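# Carry the ball by gutters into the roofed box

## Task

Bring the ball from the gutter it starts in into the roofed box that is open on one side and sits at a different arm. Gutters can be tipped so the ball rolls into another gutter or into the box. The box must not be moved, raised, rotated or tilted beyond a small amount. The ball must never drop noticeably below table-top height unless a robot is carrying it. A gutter holds the ball only while its open end is higher; holding its handle upright lets the ball roll out. Arm feet (metres, heading in degrees counter-clockwise from +x): arm1 x=-1.71 y=+0.31 z=+0.92 heading -13; arm2 x=+0.00 y=-0.02 z=+0.95 heading -89; arm3 x=+1.71 y=+0.44 z=+0.93 heading -165. At the end every robot must release and back away, and the ball must stay in the box without any robot keeping it there.

## Robot and tools

SETUP. Three identical i2rt Big YAM arms, arm1, arm2 and arm3, each with six revolute joints, a two-finger gripper and a wrist camera. With joints 1 and 6 at zero and the hand level and pointing forward, the wrist camera rides on top of the hand looking toward the fingertips. Reach is roughly 1.0 m from the joint-1 axis. Room cameras: cam_end_1, cam_end_2, cam_gap_1, cam_gap_2, cam_side, cam_top; wrist cameras: arm1_cam_wrist, arm2_cam_wrist, arm3_cam_wrist.

FRAME. One shared scene frame, origin on the floor, +z up. The foot positions and headings listed in the task are in this frame. "hand" is the point halfway between the fingertips; its z axis runs along the fingers and its y axis is the direction the fingers open and close. No call takes a Cartesian pose; all motion is commanded in joint space.

execute_actions(actions, cameras). "actions" is a list holding one action or nothing (empty list = just report state and images). The action is an object keyed by robot name ("arm1", "arm2", "arm3"); each robot present has a "joints" object mapping joint names to ABSOLUTE targets (not offsets). Names, units and ranges: joint1_rad -2.879 to 2.879 (rotation about the foot, positive counter-clockwise seen from above, 0 = along the foot's heading); joint2_rad 0 to 3.141 (shoulder, 0 = upper arm pointing back near level, increasing lifts it up and over forward); joint3_rad 0 to 3.019 (elbow, 0 = folded, increasing opens); joint4_rad -1.692 to 1.57 (hand pitch, positive tips fingers up); joint5_rad -1.57 to 1.57 (hand yaw, positive toward the arm's right); joint6_rad -2.094 to 2.094 (hand roll, positive clockwise viewed from behind the hand); gripper_m 0 to 0.093 metres of fingertip gap. "Done" tolerances: ±0.045, ±0.14, ±0.09, ±0.055, ±0.03, ±0.035 rad and ±0.003 m. All listed motions begin at once and may finish at different moments; joints move at different speeds, so the hand can sweep a wide path. One action lasts at most 15 s. Any unknown key or out-of-range number rejects the whole call and nothing moves. Omitted joints or arms may still be driving toward earlier targets. "cameras" lists which images to return (omitted, null or ["all"] = all; [] = none); the "pictures" line gives the image order.

wait(seconds): 0 to 10 s, commands nothing, returns state and images like an empty action.

zoom_image(camera, region): enlarges part of that camera's latest full image; region is [x0, y0, x1, y1] in pixels from the top-left, no bigger than 504 by 504.

read_manual(section): returns only licence text ("licences"); moves nothing.

finished_scene(scene): ends the current scene (give its number) after the last command has been held; irreversible, and the result tells whether the task succeeded. Replying without any tool call also ends things.

RESULTS. joint_positions gives current joint readings. joint_status describes how each commanded joint of the last accepted action ended: "off_target" (stopped short, may still push), "contact_stop" or "time_out" (gives up the target and holds in place; a timed-out joint may instead keep a target clamped to within 0.375, 0.375, 0.113, 0.225, 0.075, 0.3 rad of where it stands and continue pushing), "not_followed" (a safety check against self or arm-to-arm collision refused the arm's joint targets; the gripper part still runs; the refused targets may be retried on later actions). A "joint command not followed" line, usually with "cause:", marks that refusal. on_its_own lists what a joint does without being commanded in this call; "held at" is its held target, not its position. MOTOR HOT warns at 85 °C; OVER-TEMPERATURE FAULT at 100 °C means that arm and its gripper go limp and fall until cooled, and unreached keys then read "limit_stop_at_motor_heat" (resend the targets). If a call reports a stop, later motion, wait and finish calls in the same reply are skipped.

CAUTIONS. The robot keeps holding the last command while you think, and the scene continues. Arms do not halt on touch; they keep pressing and can press hard, which also heats motors — relieve a stuck joint by sending its reported position. Loads held up make joints sag and heat. Targets very near the current reading may not move a joint. A hard squeeze between two arms fails and ends the run; hard hits can too, and the collision check can react late and ignores fingers, gripper housings and wrist cameras. Nothing reports arm-to-arm contact. Loose objects may occasionally be nudged by outside pushes. Knocking anything out of the work area, disturbing the box, or letting the ball fall below the tables fails the task; avoid drops, slips and slams. Keep gutters tilted with the open end up while carrying, tip them deliberately to pour, then release and retract every arm.

Each tool is called after "Request:" as name(argument=value, ...) on one line, values as JSON.

## Session

Request:
execute_actions(actions=[])

Scene clock: 0.00 s.
arm1.joint_positions: joint1_rad=-0.839 joint2_rad=+0.301 joint3_rad=+1.522 joint4_rad=-1.328 joint5_rad=+0.021 joint6_rad=+0.228 gripper_m=+0.094
arm1.joint_status: not commanded
arm1.hand: x=-1.7004 y=+0.2537 z=+1.5603 quat_wxyz=(-0.609, -0.459, -0.586, +0.274) (m; scene frame)
arm2.joint_positions: joint1_rad=-0.043 joint2_rad=+0.579 joint3_rad=+1.652 joint4_rad=-1.590 joint5_rad=+0.233 joint6_rad=+0.082 gripper_m=+0.094
arm2.joint_status: not commanded
arm2.hand: x=-0.0355 y=-0.1513 z=+1.5626 quat_wxyz=(-0.292, -0.675, -0.528, +0.424) (m; scene frame)
arm3.joint_positions: joint1_rad=-0.250 joint2_rad=+0.312 joint3_rad=+1.662 joint4_rad=-1.171 joint5_rad=-0.083 joint6_rad=-0.572 gripper_m=+0.095
arm3.joint_status: not commanded
arm3.hand: x=+1.7150 y=+0.4269 z=+1.6563 quat_wxyz=(+0.189, -0.600, -0.216, +0.747) (m; scene frame)
pictures: arm1_cam_wrist, arm2_cam_wrist, arm3_cam_wrist, cam_end_1, cam_end_2, cam_gap_1, cam_gap_2, cam_side, cam_top
Images, in order (width x height): arm1_cam_wrist 616x616, arm2_cam_wrist 616x616, arm3_cam_wrist 616x616, cam_end_1 896x504, cam_end_2 896x504, cam_gap_1 896x504, cam_gap_2 896x504, cam_side 896x504, cam_top 896x504.

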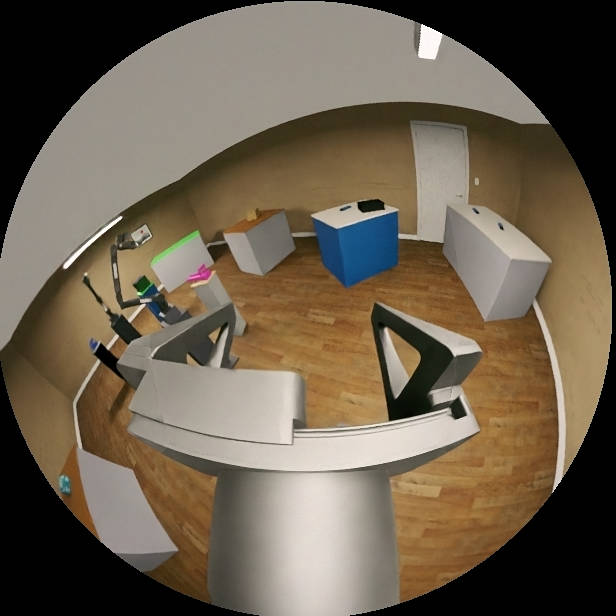

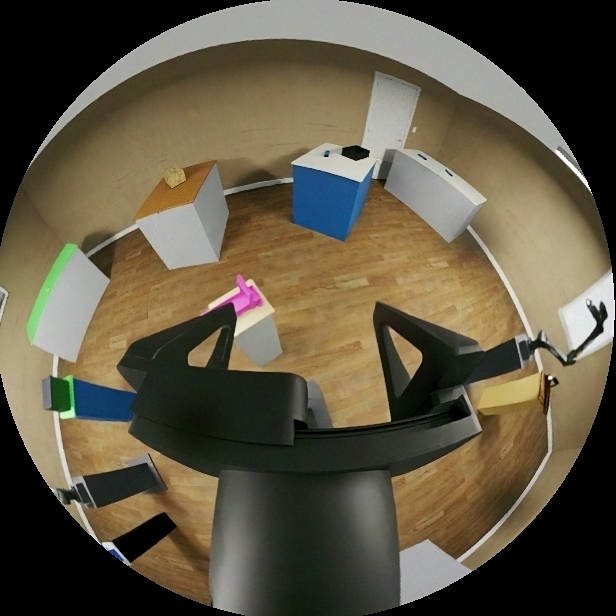

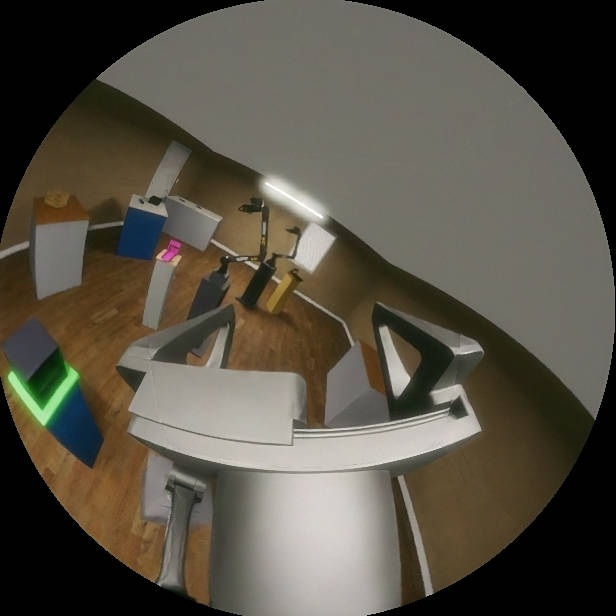

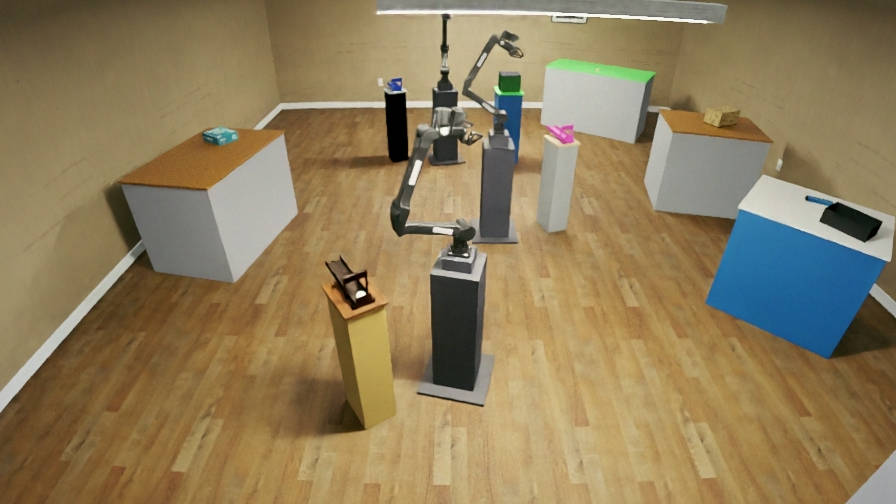

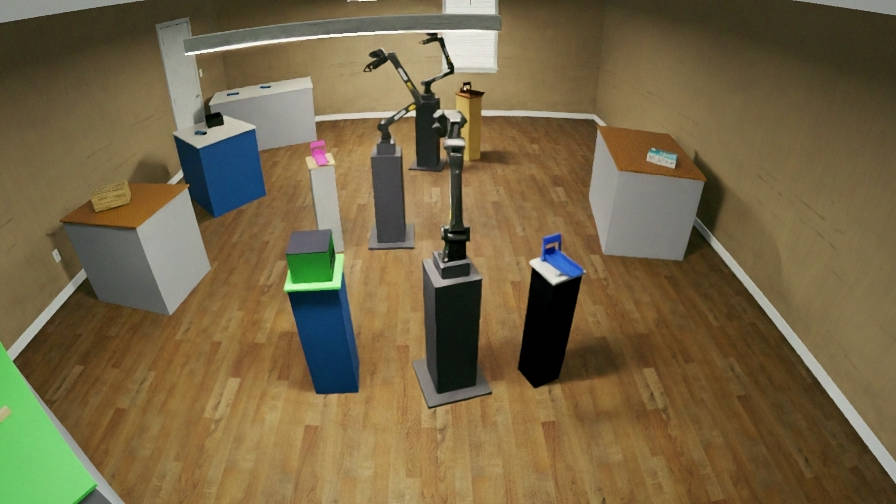

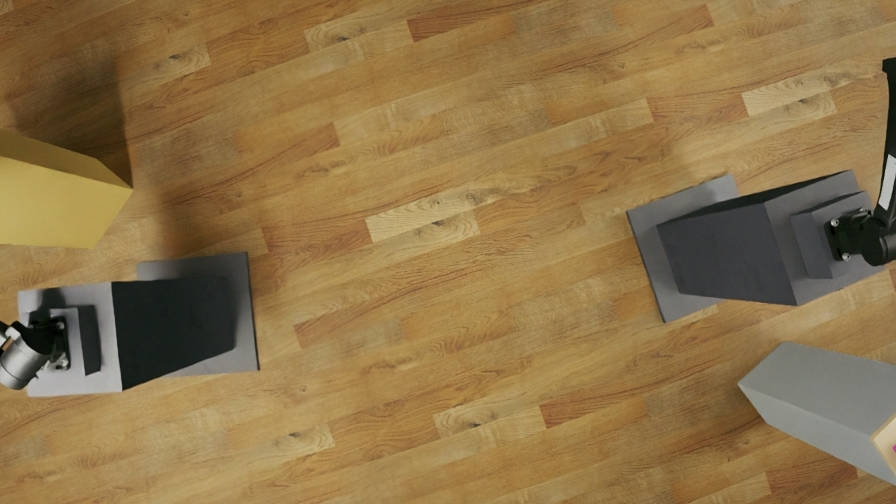

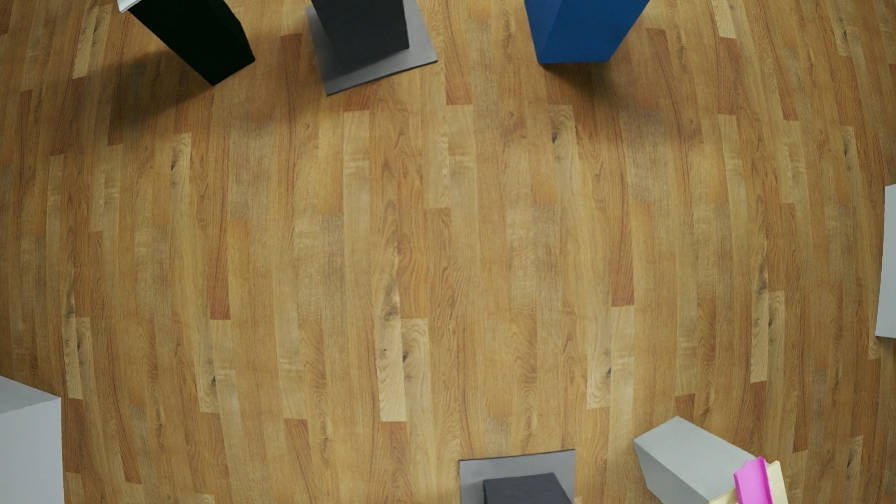

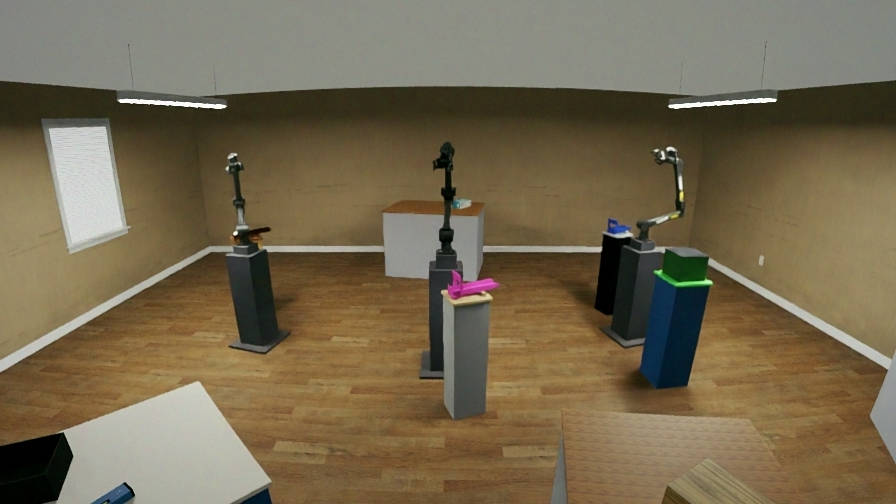

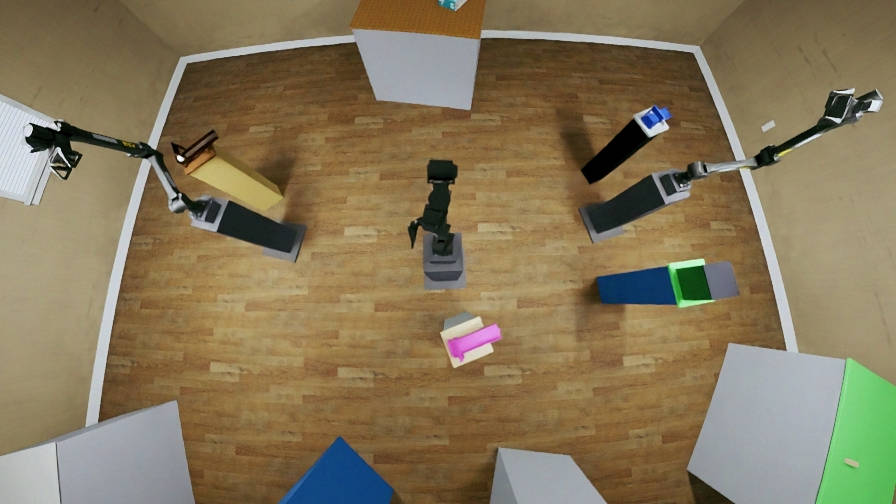

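Request:
zoom_image(camera="cam_end_1", region=[280, 220, 440, 340])

Request:
zoom_image(camera="cam_end_2", region=[260, 130, 620, 330])

Request:
zoom_image(camera="cam_side", region=[400, 200, 740, 330])

Region (280, 220, 440, 340) of cam_end_1's 896x504 image, scaled by 3.150, with more detail than that image has; it fills the top 378 rows of this view, and the rest is white.

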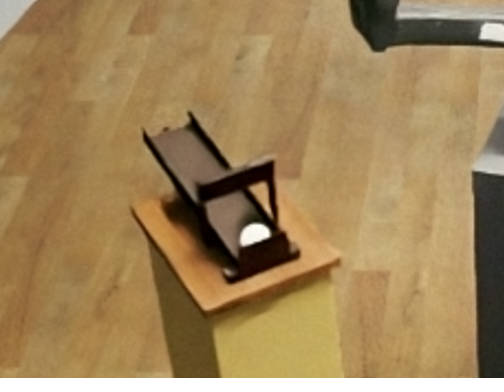

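Region (260, 130, 620, 330) of cam_end_2's 896x504 image, scaled by 1.400, with more detail than that image has.

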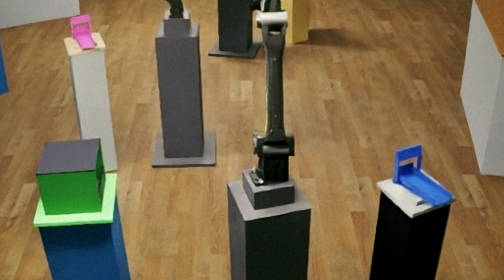

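Region (400, 200, 740, 330) of cam_side's 896x504 image, scaled by 1.482, with more detail than that image has; it fills the top 193 rows of this view, and the rest is white.

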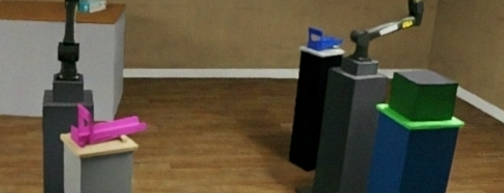

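Request:
execute_actions(actions=[{"arm1":{"joints":{"joint1_rad":2.22,"joint2_rad":1.43,"joint3_rad":1.4,"joint4_rad":-1.54,"joint5_rad":0,"joint6_rad":0}},"arm2":{"joints":{"joint1_rad":0.09,"joint2_rad":2.3,"joint3_rad":2.46,"joint4_rad":-1.69,"joint5_rad":0,"joint6_rad":0}},"arm3":{"joints":{"joint1_rad":-1.41,"joint2_rad":1.55,"joint3_rad":1.55,"joint4_rad":-1.57,"joint5_rad":0,"joint6_rad":0}}}], cameras=["arm1_cam_wrist","arm2_cam_wrist","arm3_cam_wrist","cam_top","cam_side"])

Scene clock: 3.07 s.
arm1.joint_positions: joint1_rad=+2.219 joint2_rad=+1.435 joint3_rad=+1.399 joint4_rad=-1.526 joint5_rad=-0.001 joint6_rad=+0.007 gripper_m=+0.094
arm1.joint_status: all done
arm1.hand: x=-1.8894 y=+0.6934 z=+1.1767 quat_wxyz=(-0.009, +0.837, -0.548, +0.000) (m; scene frame)
arm2.joint_positions: joint1_rad=+0.084 joint2_rad=+2.335 joint3_rad=+2.433 joint4_rad=-1.678 joint5_rad=+0.002 joint6_rad=+0.016 gripper_m=+0.094
arm2.joint_status: all done
arm2.hand: x=+0.0693 y=-0.7298 z=+1.1027 quat_wxyz=(+0.007, -0.679, -0.735, +0.005) (m; scene frame)
arm3.joint_positions: joint1_rad=-1.418 joint2_rad=+1.558 joint3_rad=+1.531 joint4_rad=-1.557 joint5_rad=-0.002 joint6_rad=-0.010 gripper_m=+0.095
arm3.joint_status: all done
arm3.hand: x=+1.5305 y=+0.8673 z=+1.1869 quat_wxyz=(-0.005, -0.840, +0.542, +0.001) (m; scene frame)
pictures: arm1_cam_wrist, arm2_cam_wrist, arm3_cam_wrist, cam_side, cam_top
Images, in order (width x height): arm1_cam_wrist 616x616, arm2_cam_wrist 616x616, arm3_cam_wrist 616x616, cam_side 896x504, cam_top 896x504.

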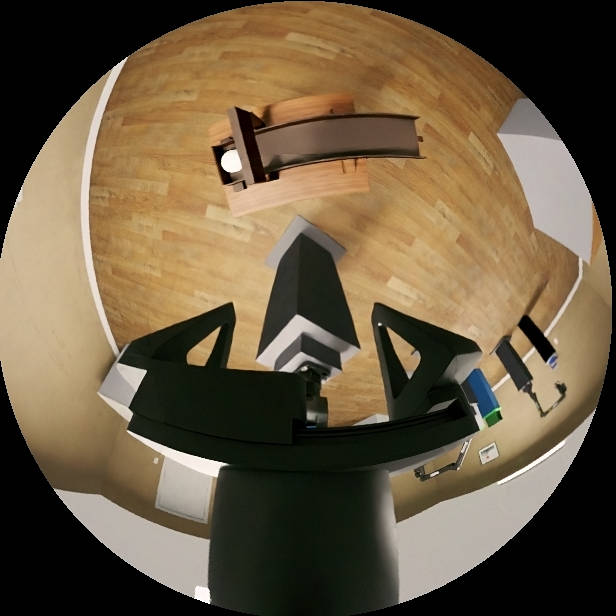

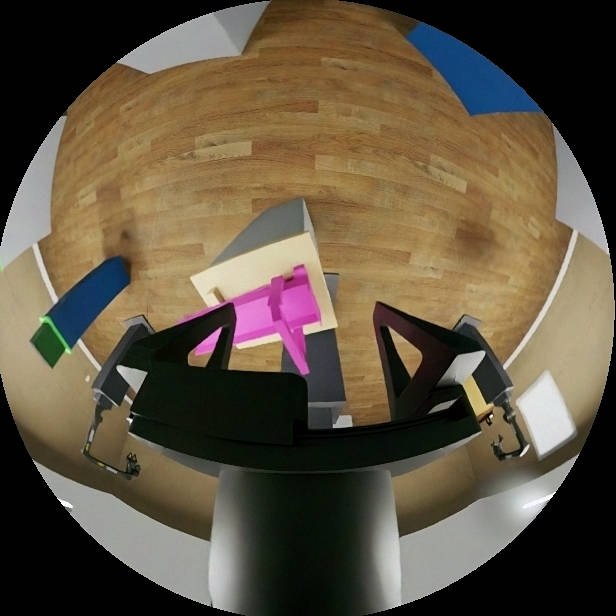

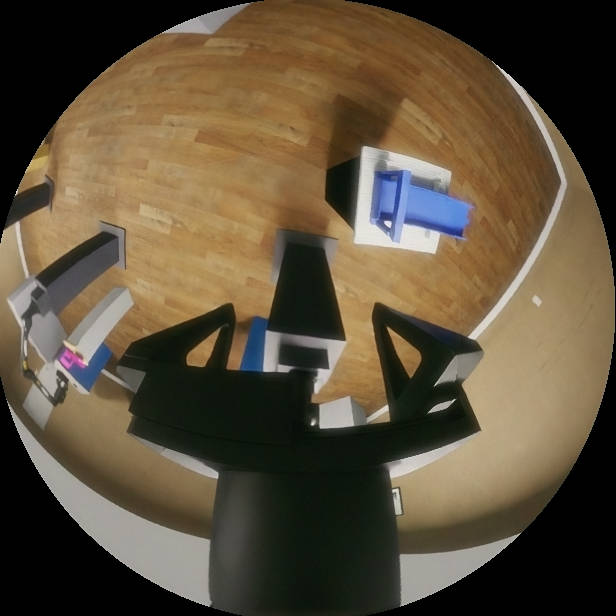

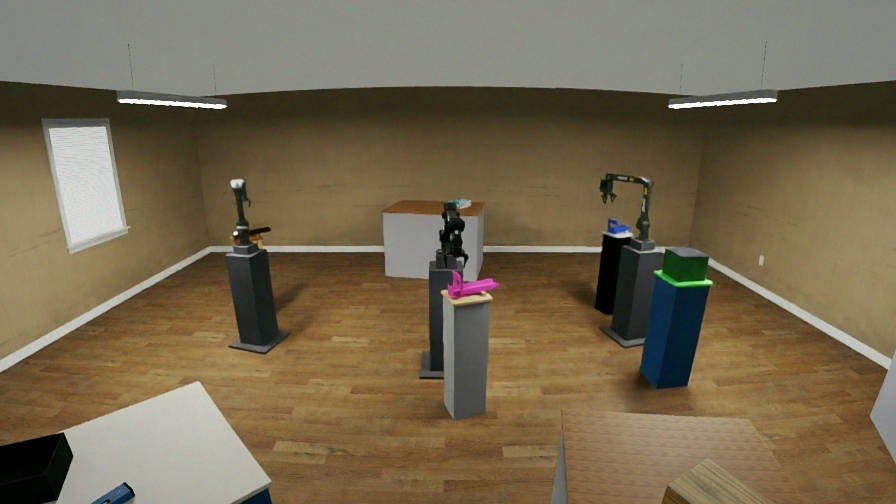

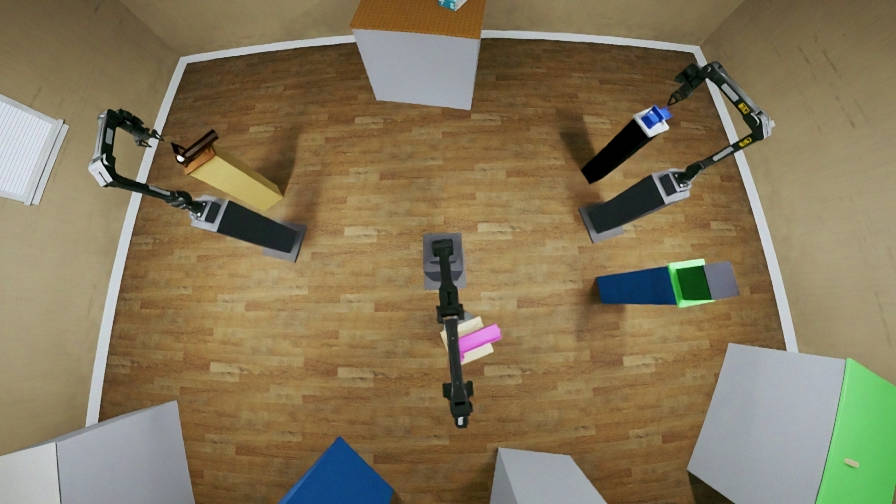

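Request:
execute_actions(actions=[{"arm1":{"joints":{"joint1_rad":2.41,"joint2_rad":1.9,"joint3_rad":1.66,"joint4_rad":-1.33}},"arm2":{"joints":{"joint1_rad":0.14,"joint2_rad":1.9,"joint3_rad":1.66,"joint4_rad":-1.33}},"arm3":{"joints":{"joint1_rad":-1.75,"joint2_rad":1.78,"joint3_rad":1.475,"joint4_rad":-1.265}}}], cameras=["arm1_cam_wrist","arm2_cam_wrist","arm3_cam_wrist","cam_end_1","cam_end_2","cam_side"])

Scene clock: 4.87 s.
arm1.joint_positions: joint1_rad=+2.420 joint2_rad=+1.897 joint3_rad=+1.635 joint4_rad=-1.337 joint5_rad=+0.000 joint6_rad=+0.006 gripper_m=+0.094
arm1.joint_status: all done
arm1.hand: x=-2.0468 y=+0.7728 z=+1.0426 quat_wxyz=(+0.000, +0.887, -0.461, +0.017) (m; scene frame)
arm2.joint_positions: joint1_rad=+0.147 joint2_rad=+1.921 joint3_rad=+1.650 joint4_rad=-1.346 joint5_rad=+0.001 joint6_rad=+0.016 gripper_m=+0.094
arm2.joint_status: all done
arm2.hand: x=+0.0919 y=-0.5876 z=+1.0682 quat_wxyz=(+0.021, -0.654, -0.756, -0.007) (m; scene frame)
arm3.joint_positions: joint1_rad=-1.752 joint2_rad=+1.791 joint3_rad=+1.454 joint4_rad=-1.279 joint5_rad=-0.001 joint6_rad=-0.008 gripper_m=+0.095
arm3.joint_status: all done
arm3.hand: x=+1.6739 y=+0.9627 z=+1.0453 quat_wxyz=(-0.017, -0.738, +0.675, -0.010) (m; scene frame)
pictures: arm1_cam_wrist, arm2_cam_wrist, arm3_cam_wrist, cam_end_1, cam_end_2, cam_side
Images, in order (width x height): arm1_cam_wrist 616x616, arm2_cam_wrist 616x616, arm3_cam_wrist 616x616, cam_end_1 896x504, cam_end_2 896x504, cam_side 896x504.

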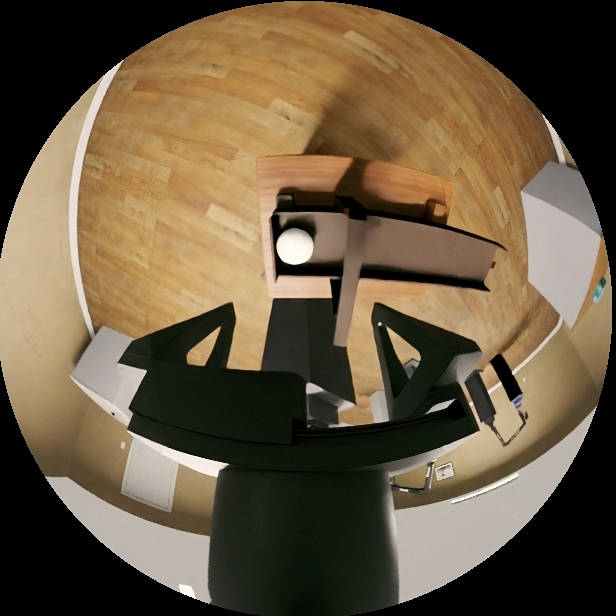

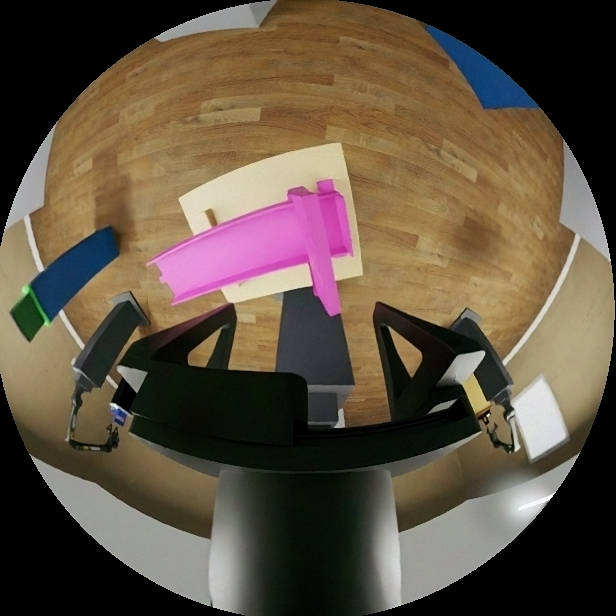

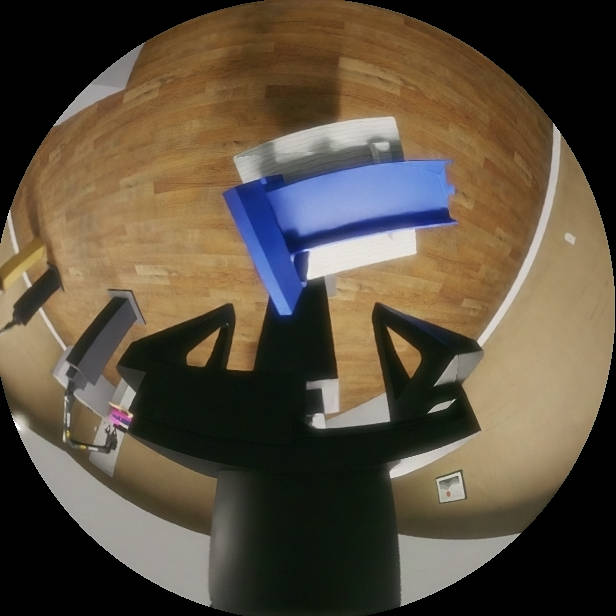

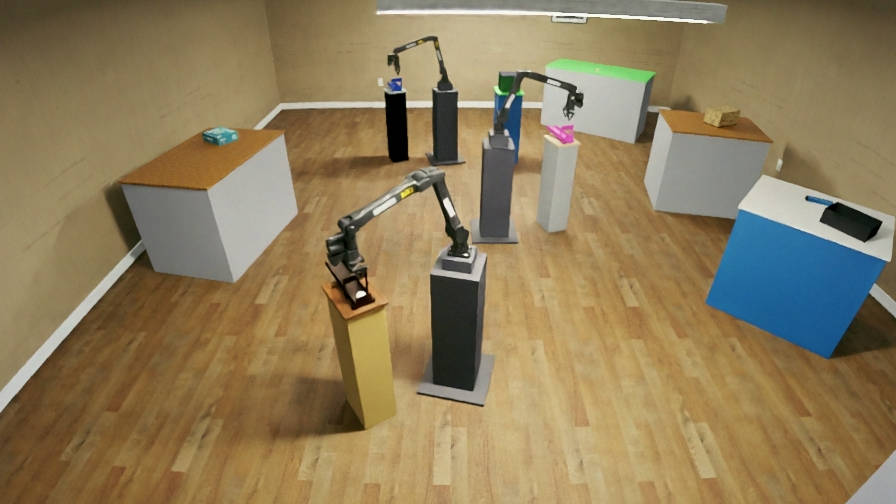

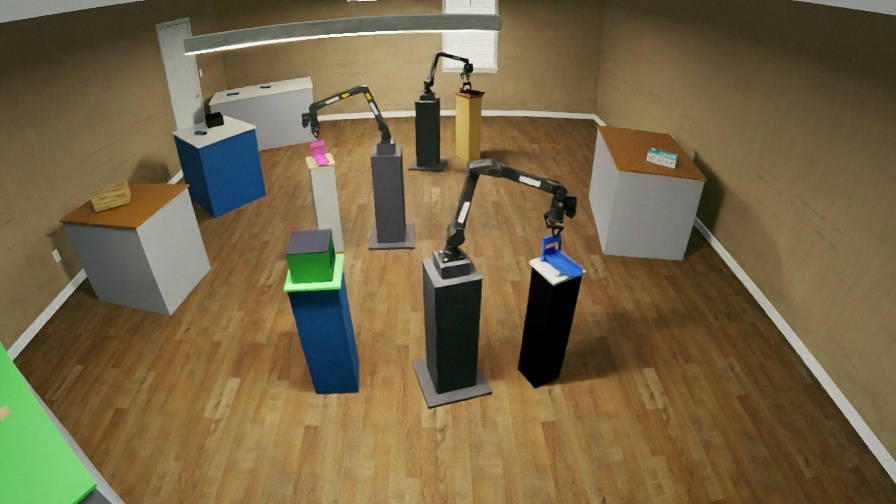

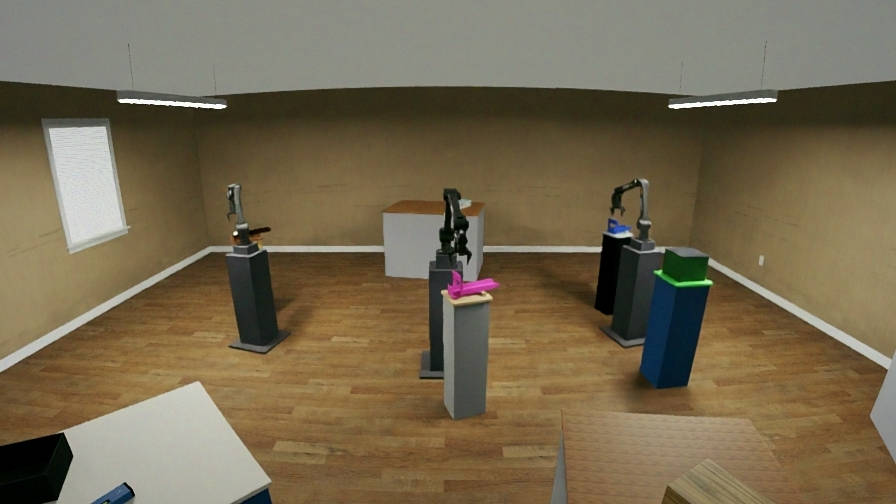

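Request:
execute_actions(actions=[{"arm1":{"joints":{"joint5_rad":0.25,"joint6_rad":0.12}},"arm2":{"joints":{"joint1_rad":0.05,"joint5_rad":-0.25,"joint6_rad":-0.3}},"arm3":{"joints":{"joint1_rad":-1.6,"joint5_rad":0.25,"joint6_rad":-0.28}}}], cameras=[])

Request:
execute_actions(actions=[{"arm1":{"joints":{"joint2_rad":1.94,"joint3_rad":1.61,"joint4_rad":-1.22}},"arm2":{"joints":{"joint2_rad":1.99,"joint3_rad":1.67,"joint4_rad":-1.23}},"arm3":{"joints":{"joint2_rad":1.87,"joint3_rad":1.49,"joint4_rad":-1.16}}}], cameras=["arm1_cam_wrist","arm2_cam_wrist","arm3_cam_wrist","cam_end_1","cam_end_2","cam_side"])

Scene clock: 6.53 s.
arm1.joint_positions: joint1_rad=+2.420 joint2_rad=+1.897 joint3_rad=+1.635 joint4_rad=-1.337 joint5_rad=+0.248 joint6_rad=+0.112 gripper_m=+0.094
arm1.joint_status: all done
arm1.hand: x=-2.0126 y=+0.7974 z=+1.0485 quat_wxyz=(-0.114, +0.855, -0.501, +0.067) (m; scene frame)
arm2.joint_positions: joint1_rad=+0.043 joint2_rad=+1.921 joint3_rad=+1.650 joint4_rad=-1.346 joint5_rad=-0.248 joint6_rad=-0.283 gripper_m=+0.094
arm2.joint_status: all done
arm2.hand: x=+0.0750 y=-0.5918 z=+1.0737 quat_wxyz=(-0.079, -0.576, -0.809, -0.088) (m; scene frame)
arm3.joint_positions: joint1_rad=-1.594 joint2_rad=+1.791 joint3_rad=+1.454 joint4_rad=-1.279 joint5_rad=+0.246 joint6_rad=-0.270 gripper_m=+0.095
arm3.joint_status: all done
arm3.hand: x=+1.6336 y=+0.9598 z=+1.0509 quat_wxyz=(+0.069, -0.857, +0.500, -0.098) (m; scene frame)
pictures: none
No camera images: the call's "cameras" was empty. Leave "cameras" out to get every camera's image.

Scene clock: 7.53 s.
arm1.joint_positions: joint1_rad=+2.420 joint2_rad=+1.915 joint3_rad=+1.617 joint4_rad=-1.235 joint5_rad=+0.248 joint6_rad=+0.112 gripper_m=+0.094
arm1.joint_status: all done
arm1.hand: x=-2.0229 y=+0.8124 z=+1.0319 quat_wxyz=(-0.128, +0.853, -0.504, +0.037) (m; scene frame)
arm2.joint_positions: joint1_rad=+0.043 joint2_rad=+1.993 joint3_rad=+1.650 joint4_rad=-1.247 joint5_rad=-0.248 joint6_rad=-0.284 gripper_m=+0.094
arm2.joint_status: all done
arm2.hand: x=+0.0757 y=-0.6138 z=+1.0326 quat_wxyz=(-0.087, -0.574, -0.810, -0.077) (m; scene frame)
arm3.joint_positions: joint1_rad=-1.594 joint2_rad=+1.878 joint3_rad=+1.455 joint4_rad=-1.174 joint5_rad=+0.246 joint6_rad=-0.270 gripper_m=+0.095
arm3.joint_status: all done
arm3.hand: x=+1.6278 y=+0.9817 z=+1.0061 quat_wxyz=(+0.076, -0.857, +0.501, -0.091) (m; scene frame)
pictures: arm1_cam_wrist, arm2_cam_wrist, arm3_cam_wrist, cam_end_1, cam_end_2, cam_side
Images, in order (width x height): arm1_cam_wrist 616x616, arm2_cam_wrist 616x616, arm3_cam_wrist 616x616, cam_end_1 896x504, cam_end_2 896x504, cam_side 896x504.

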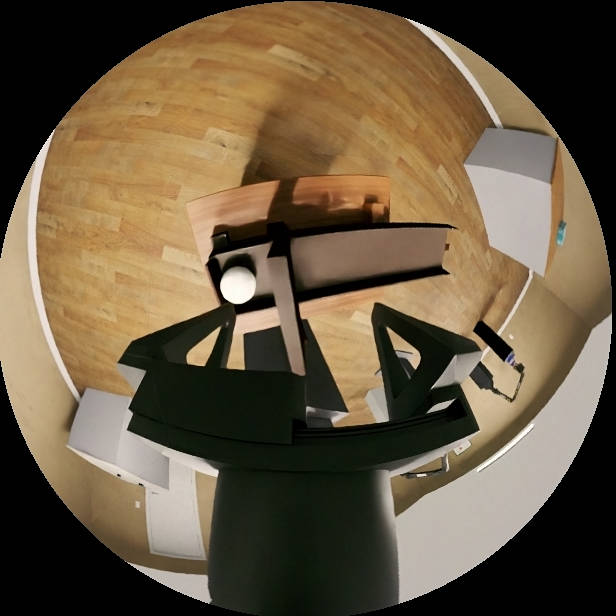

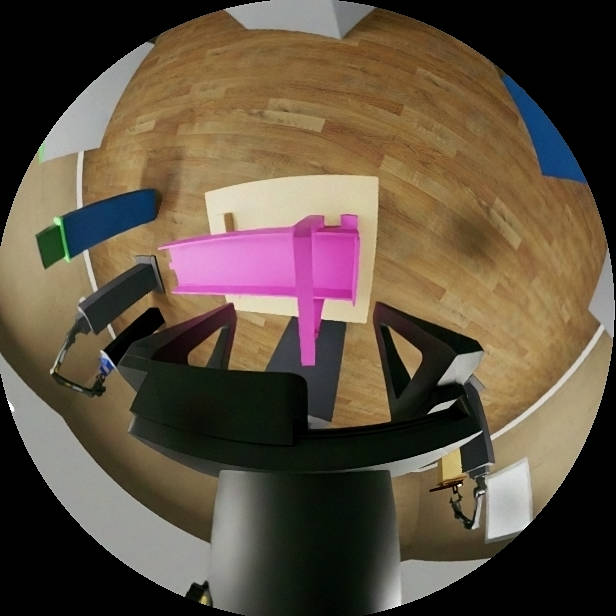

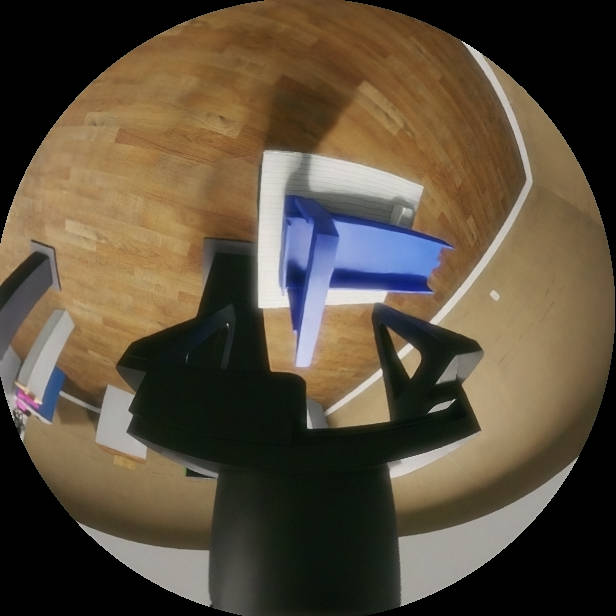

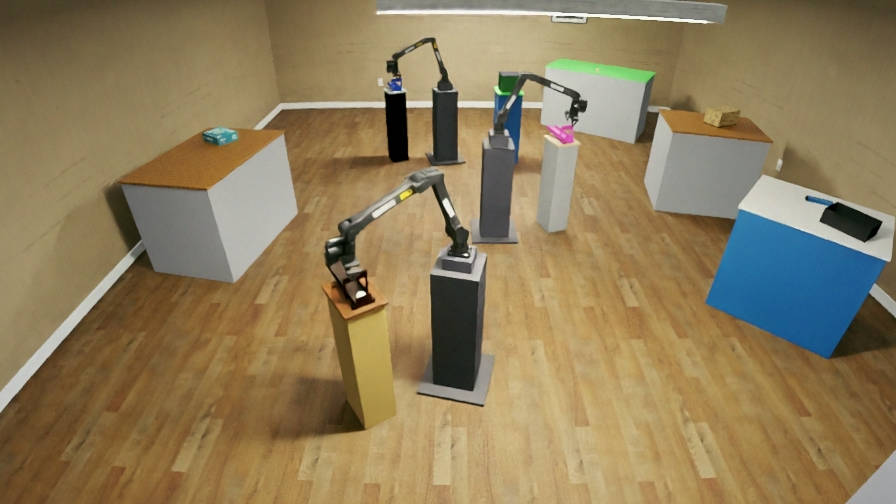

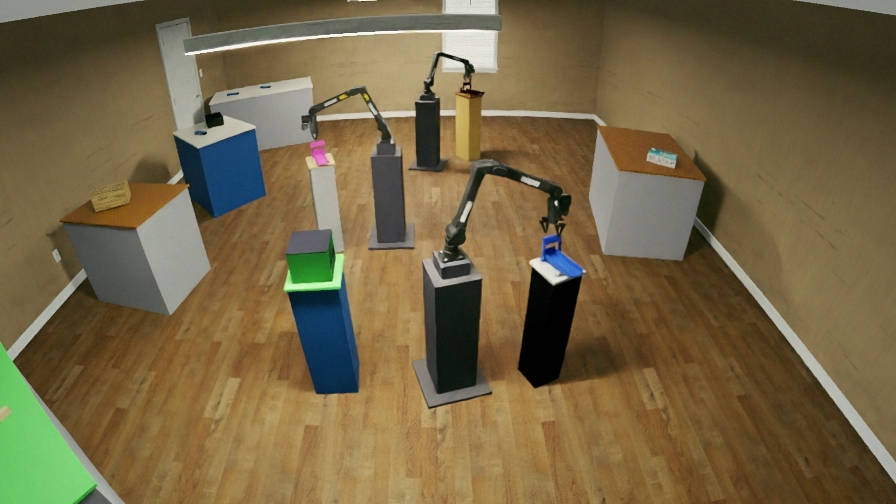

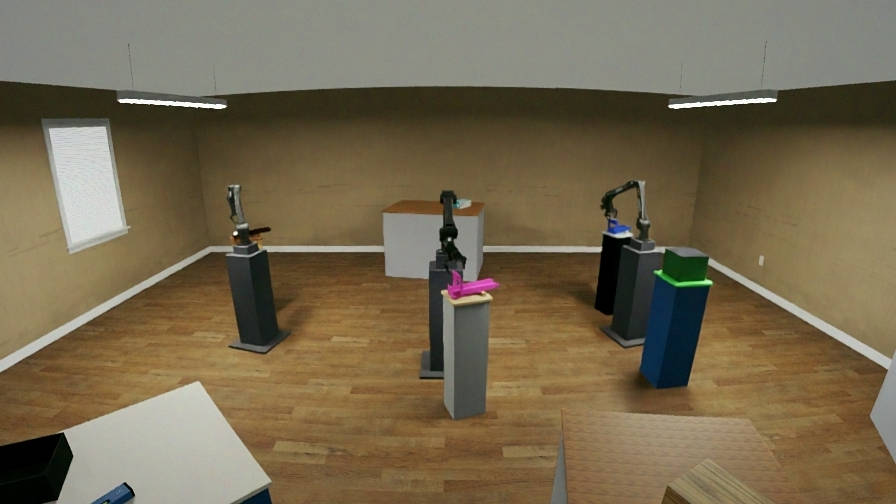

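Request:
execute_actions(actions=[{"arm1":{"joints":{"joint1_rad":2.45,"joint3_rad":1.49,"joint4_rad":-1.15,"joint6_rad":0.0}},"arm2":{"joints":{"joint3_rad":1.53,"joint4_rad":-1.10}},"arm3":{"joints":{"joint3_rad":1.34,"joint4_rad":-1.03,"joint6_rad":-0.14}}}], cameras=["arm1_cam_wrist","arm2_cam_wrist","arm3_cam_wrist","cam_end_1","cam_end_2","cam_side"])

Scene clock: 8.77 s.
arm1.joint_positions: joint1_rad=+2.441 joint2_rad=+1.925 joint3_rad=+1.489 joint4_rad=-1.165 joint5_rad=+0.249 joint6_rad=+0.009 gripper_m=+0.094
arm1.joint_status: all done
arm1.hand: x=-2.0136 y=+0.7809 z=+0.9808 quat_wxyz=(-0.111, +0.885, -0.447, +0.073) (m; scene frame)
arm2.joint_positions: joint1_rad=+0.043 joint2_rad=+1.993 joint3_rad=+1.525 joint4_rad=-1.117 joint5_rad=-0.248 joint6_rad=-0.284 gripper_m=+0.094
arm2.joint_status: all done
arm2.hand: x=+0.0740 y=-0.5964 z=+0.9884 quat_wxyz=(-0.089, -0.574, -0.810, -0.075) (m; scene frame)
arm3.joint_positions: joint1_rad=-1.594 joint2_rad=+1.873 joint3_rad=+1.327 joint4_rad=-1.045 joint5_rad=+0.246 joint6_rad=-0.150 gripper_m=+0.095
arm3.joint_status: all done
arm3.hand: x=+1.6326 y=+0.9606 z=+0.9652 quat_wxyz=(+0.083, -0.825, +0.552, -0.084) (m; scene frame)
pictures: arm1_cam_wrist, arm2_cam_wrist, arm3_cam_wrist, cam_end_1, cam_end_2, cam_side
Images, in order (width x height): arm1_cam_wrist 616x616, arm2_cam_wrist 616x616, arm3_cam_wrist 616x616, cam_end_1 896x504, cam_end_2 896x504, cam_side 896x504.

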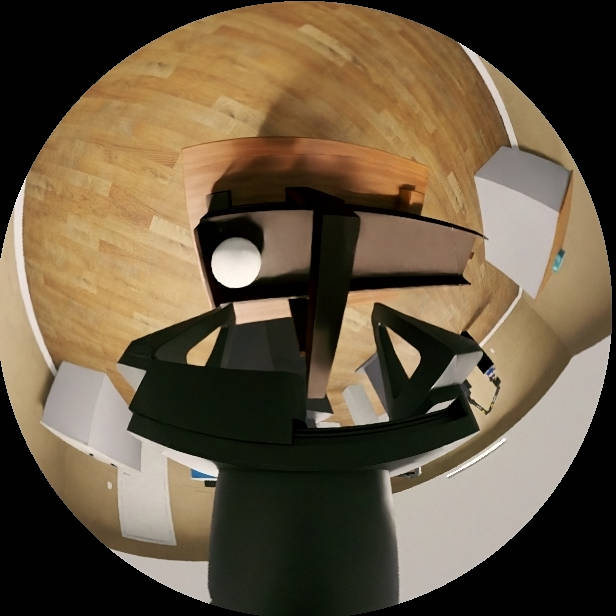

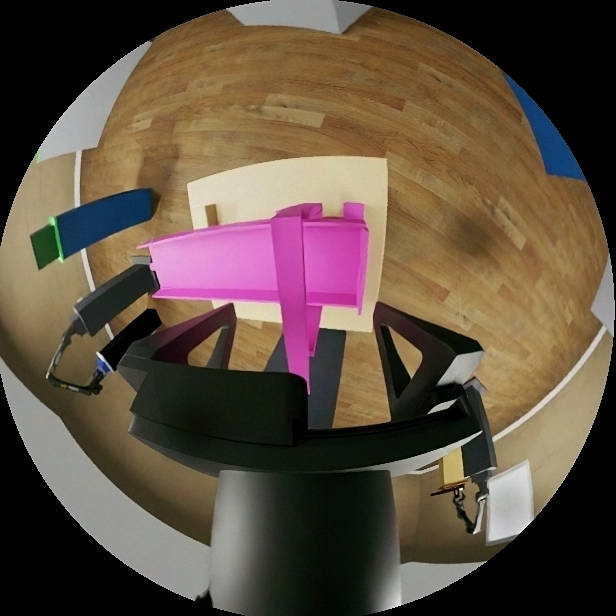

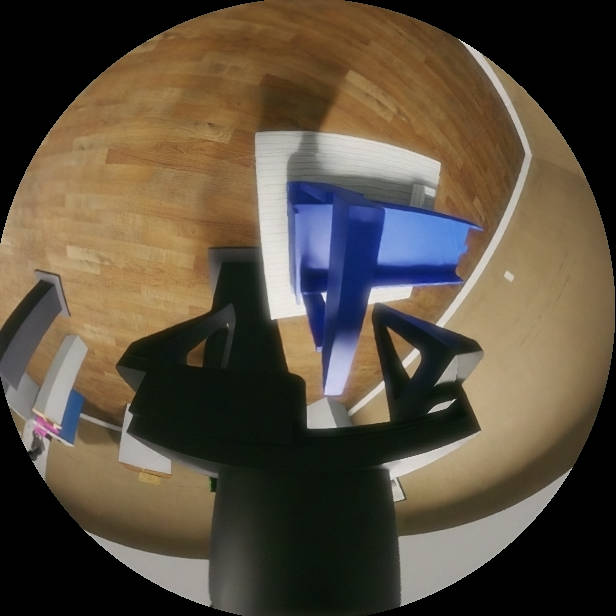

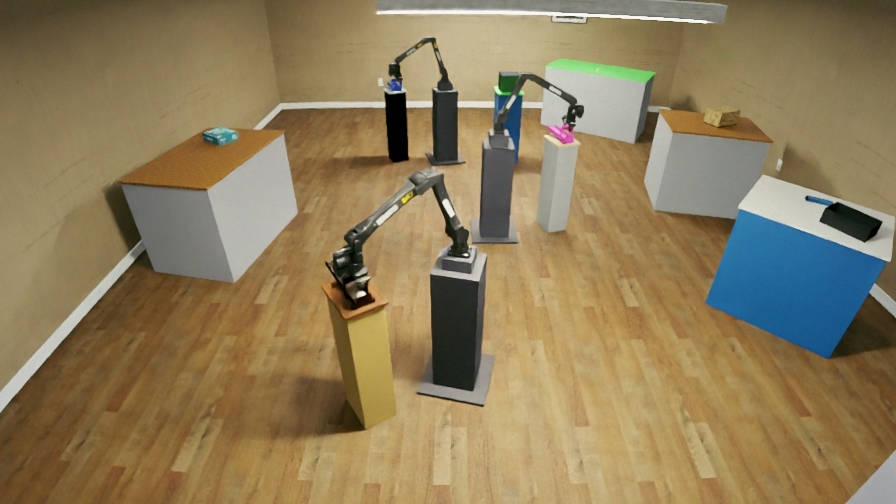

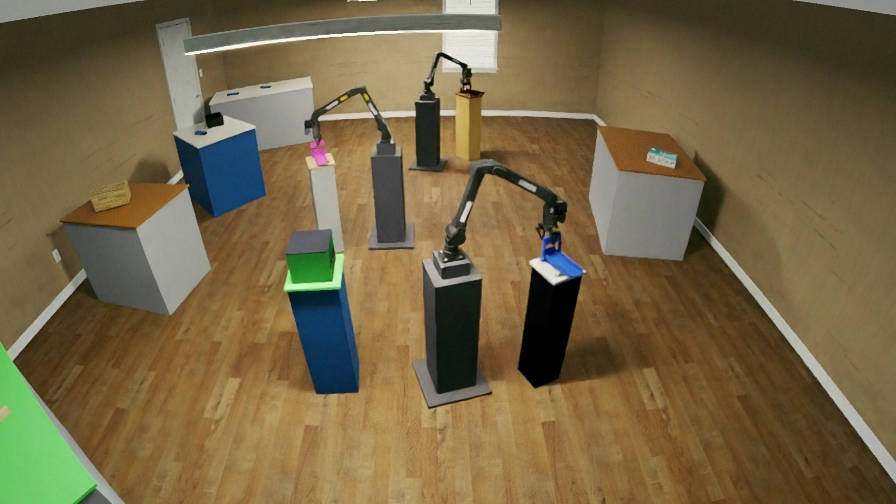

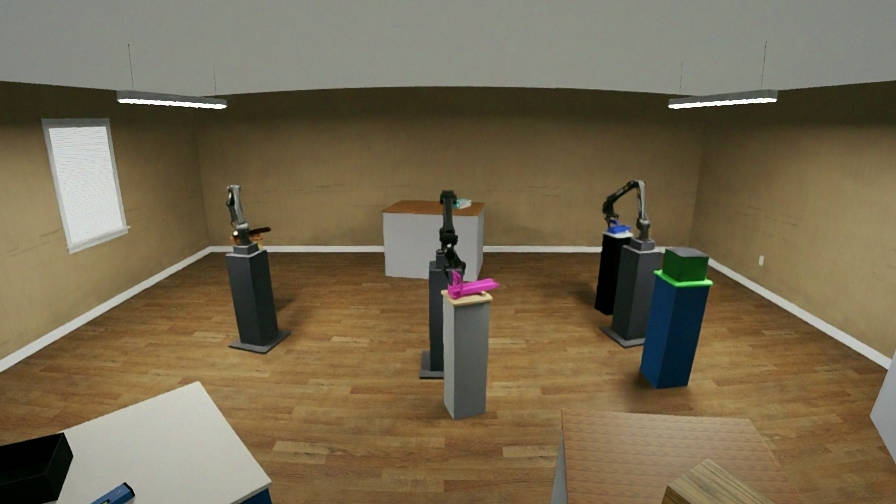

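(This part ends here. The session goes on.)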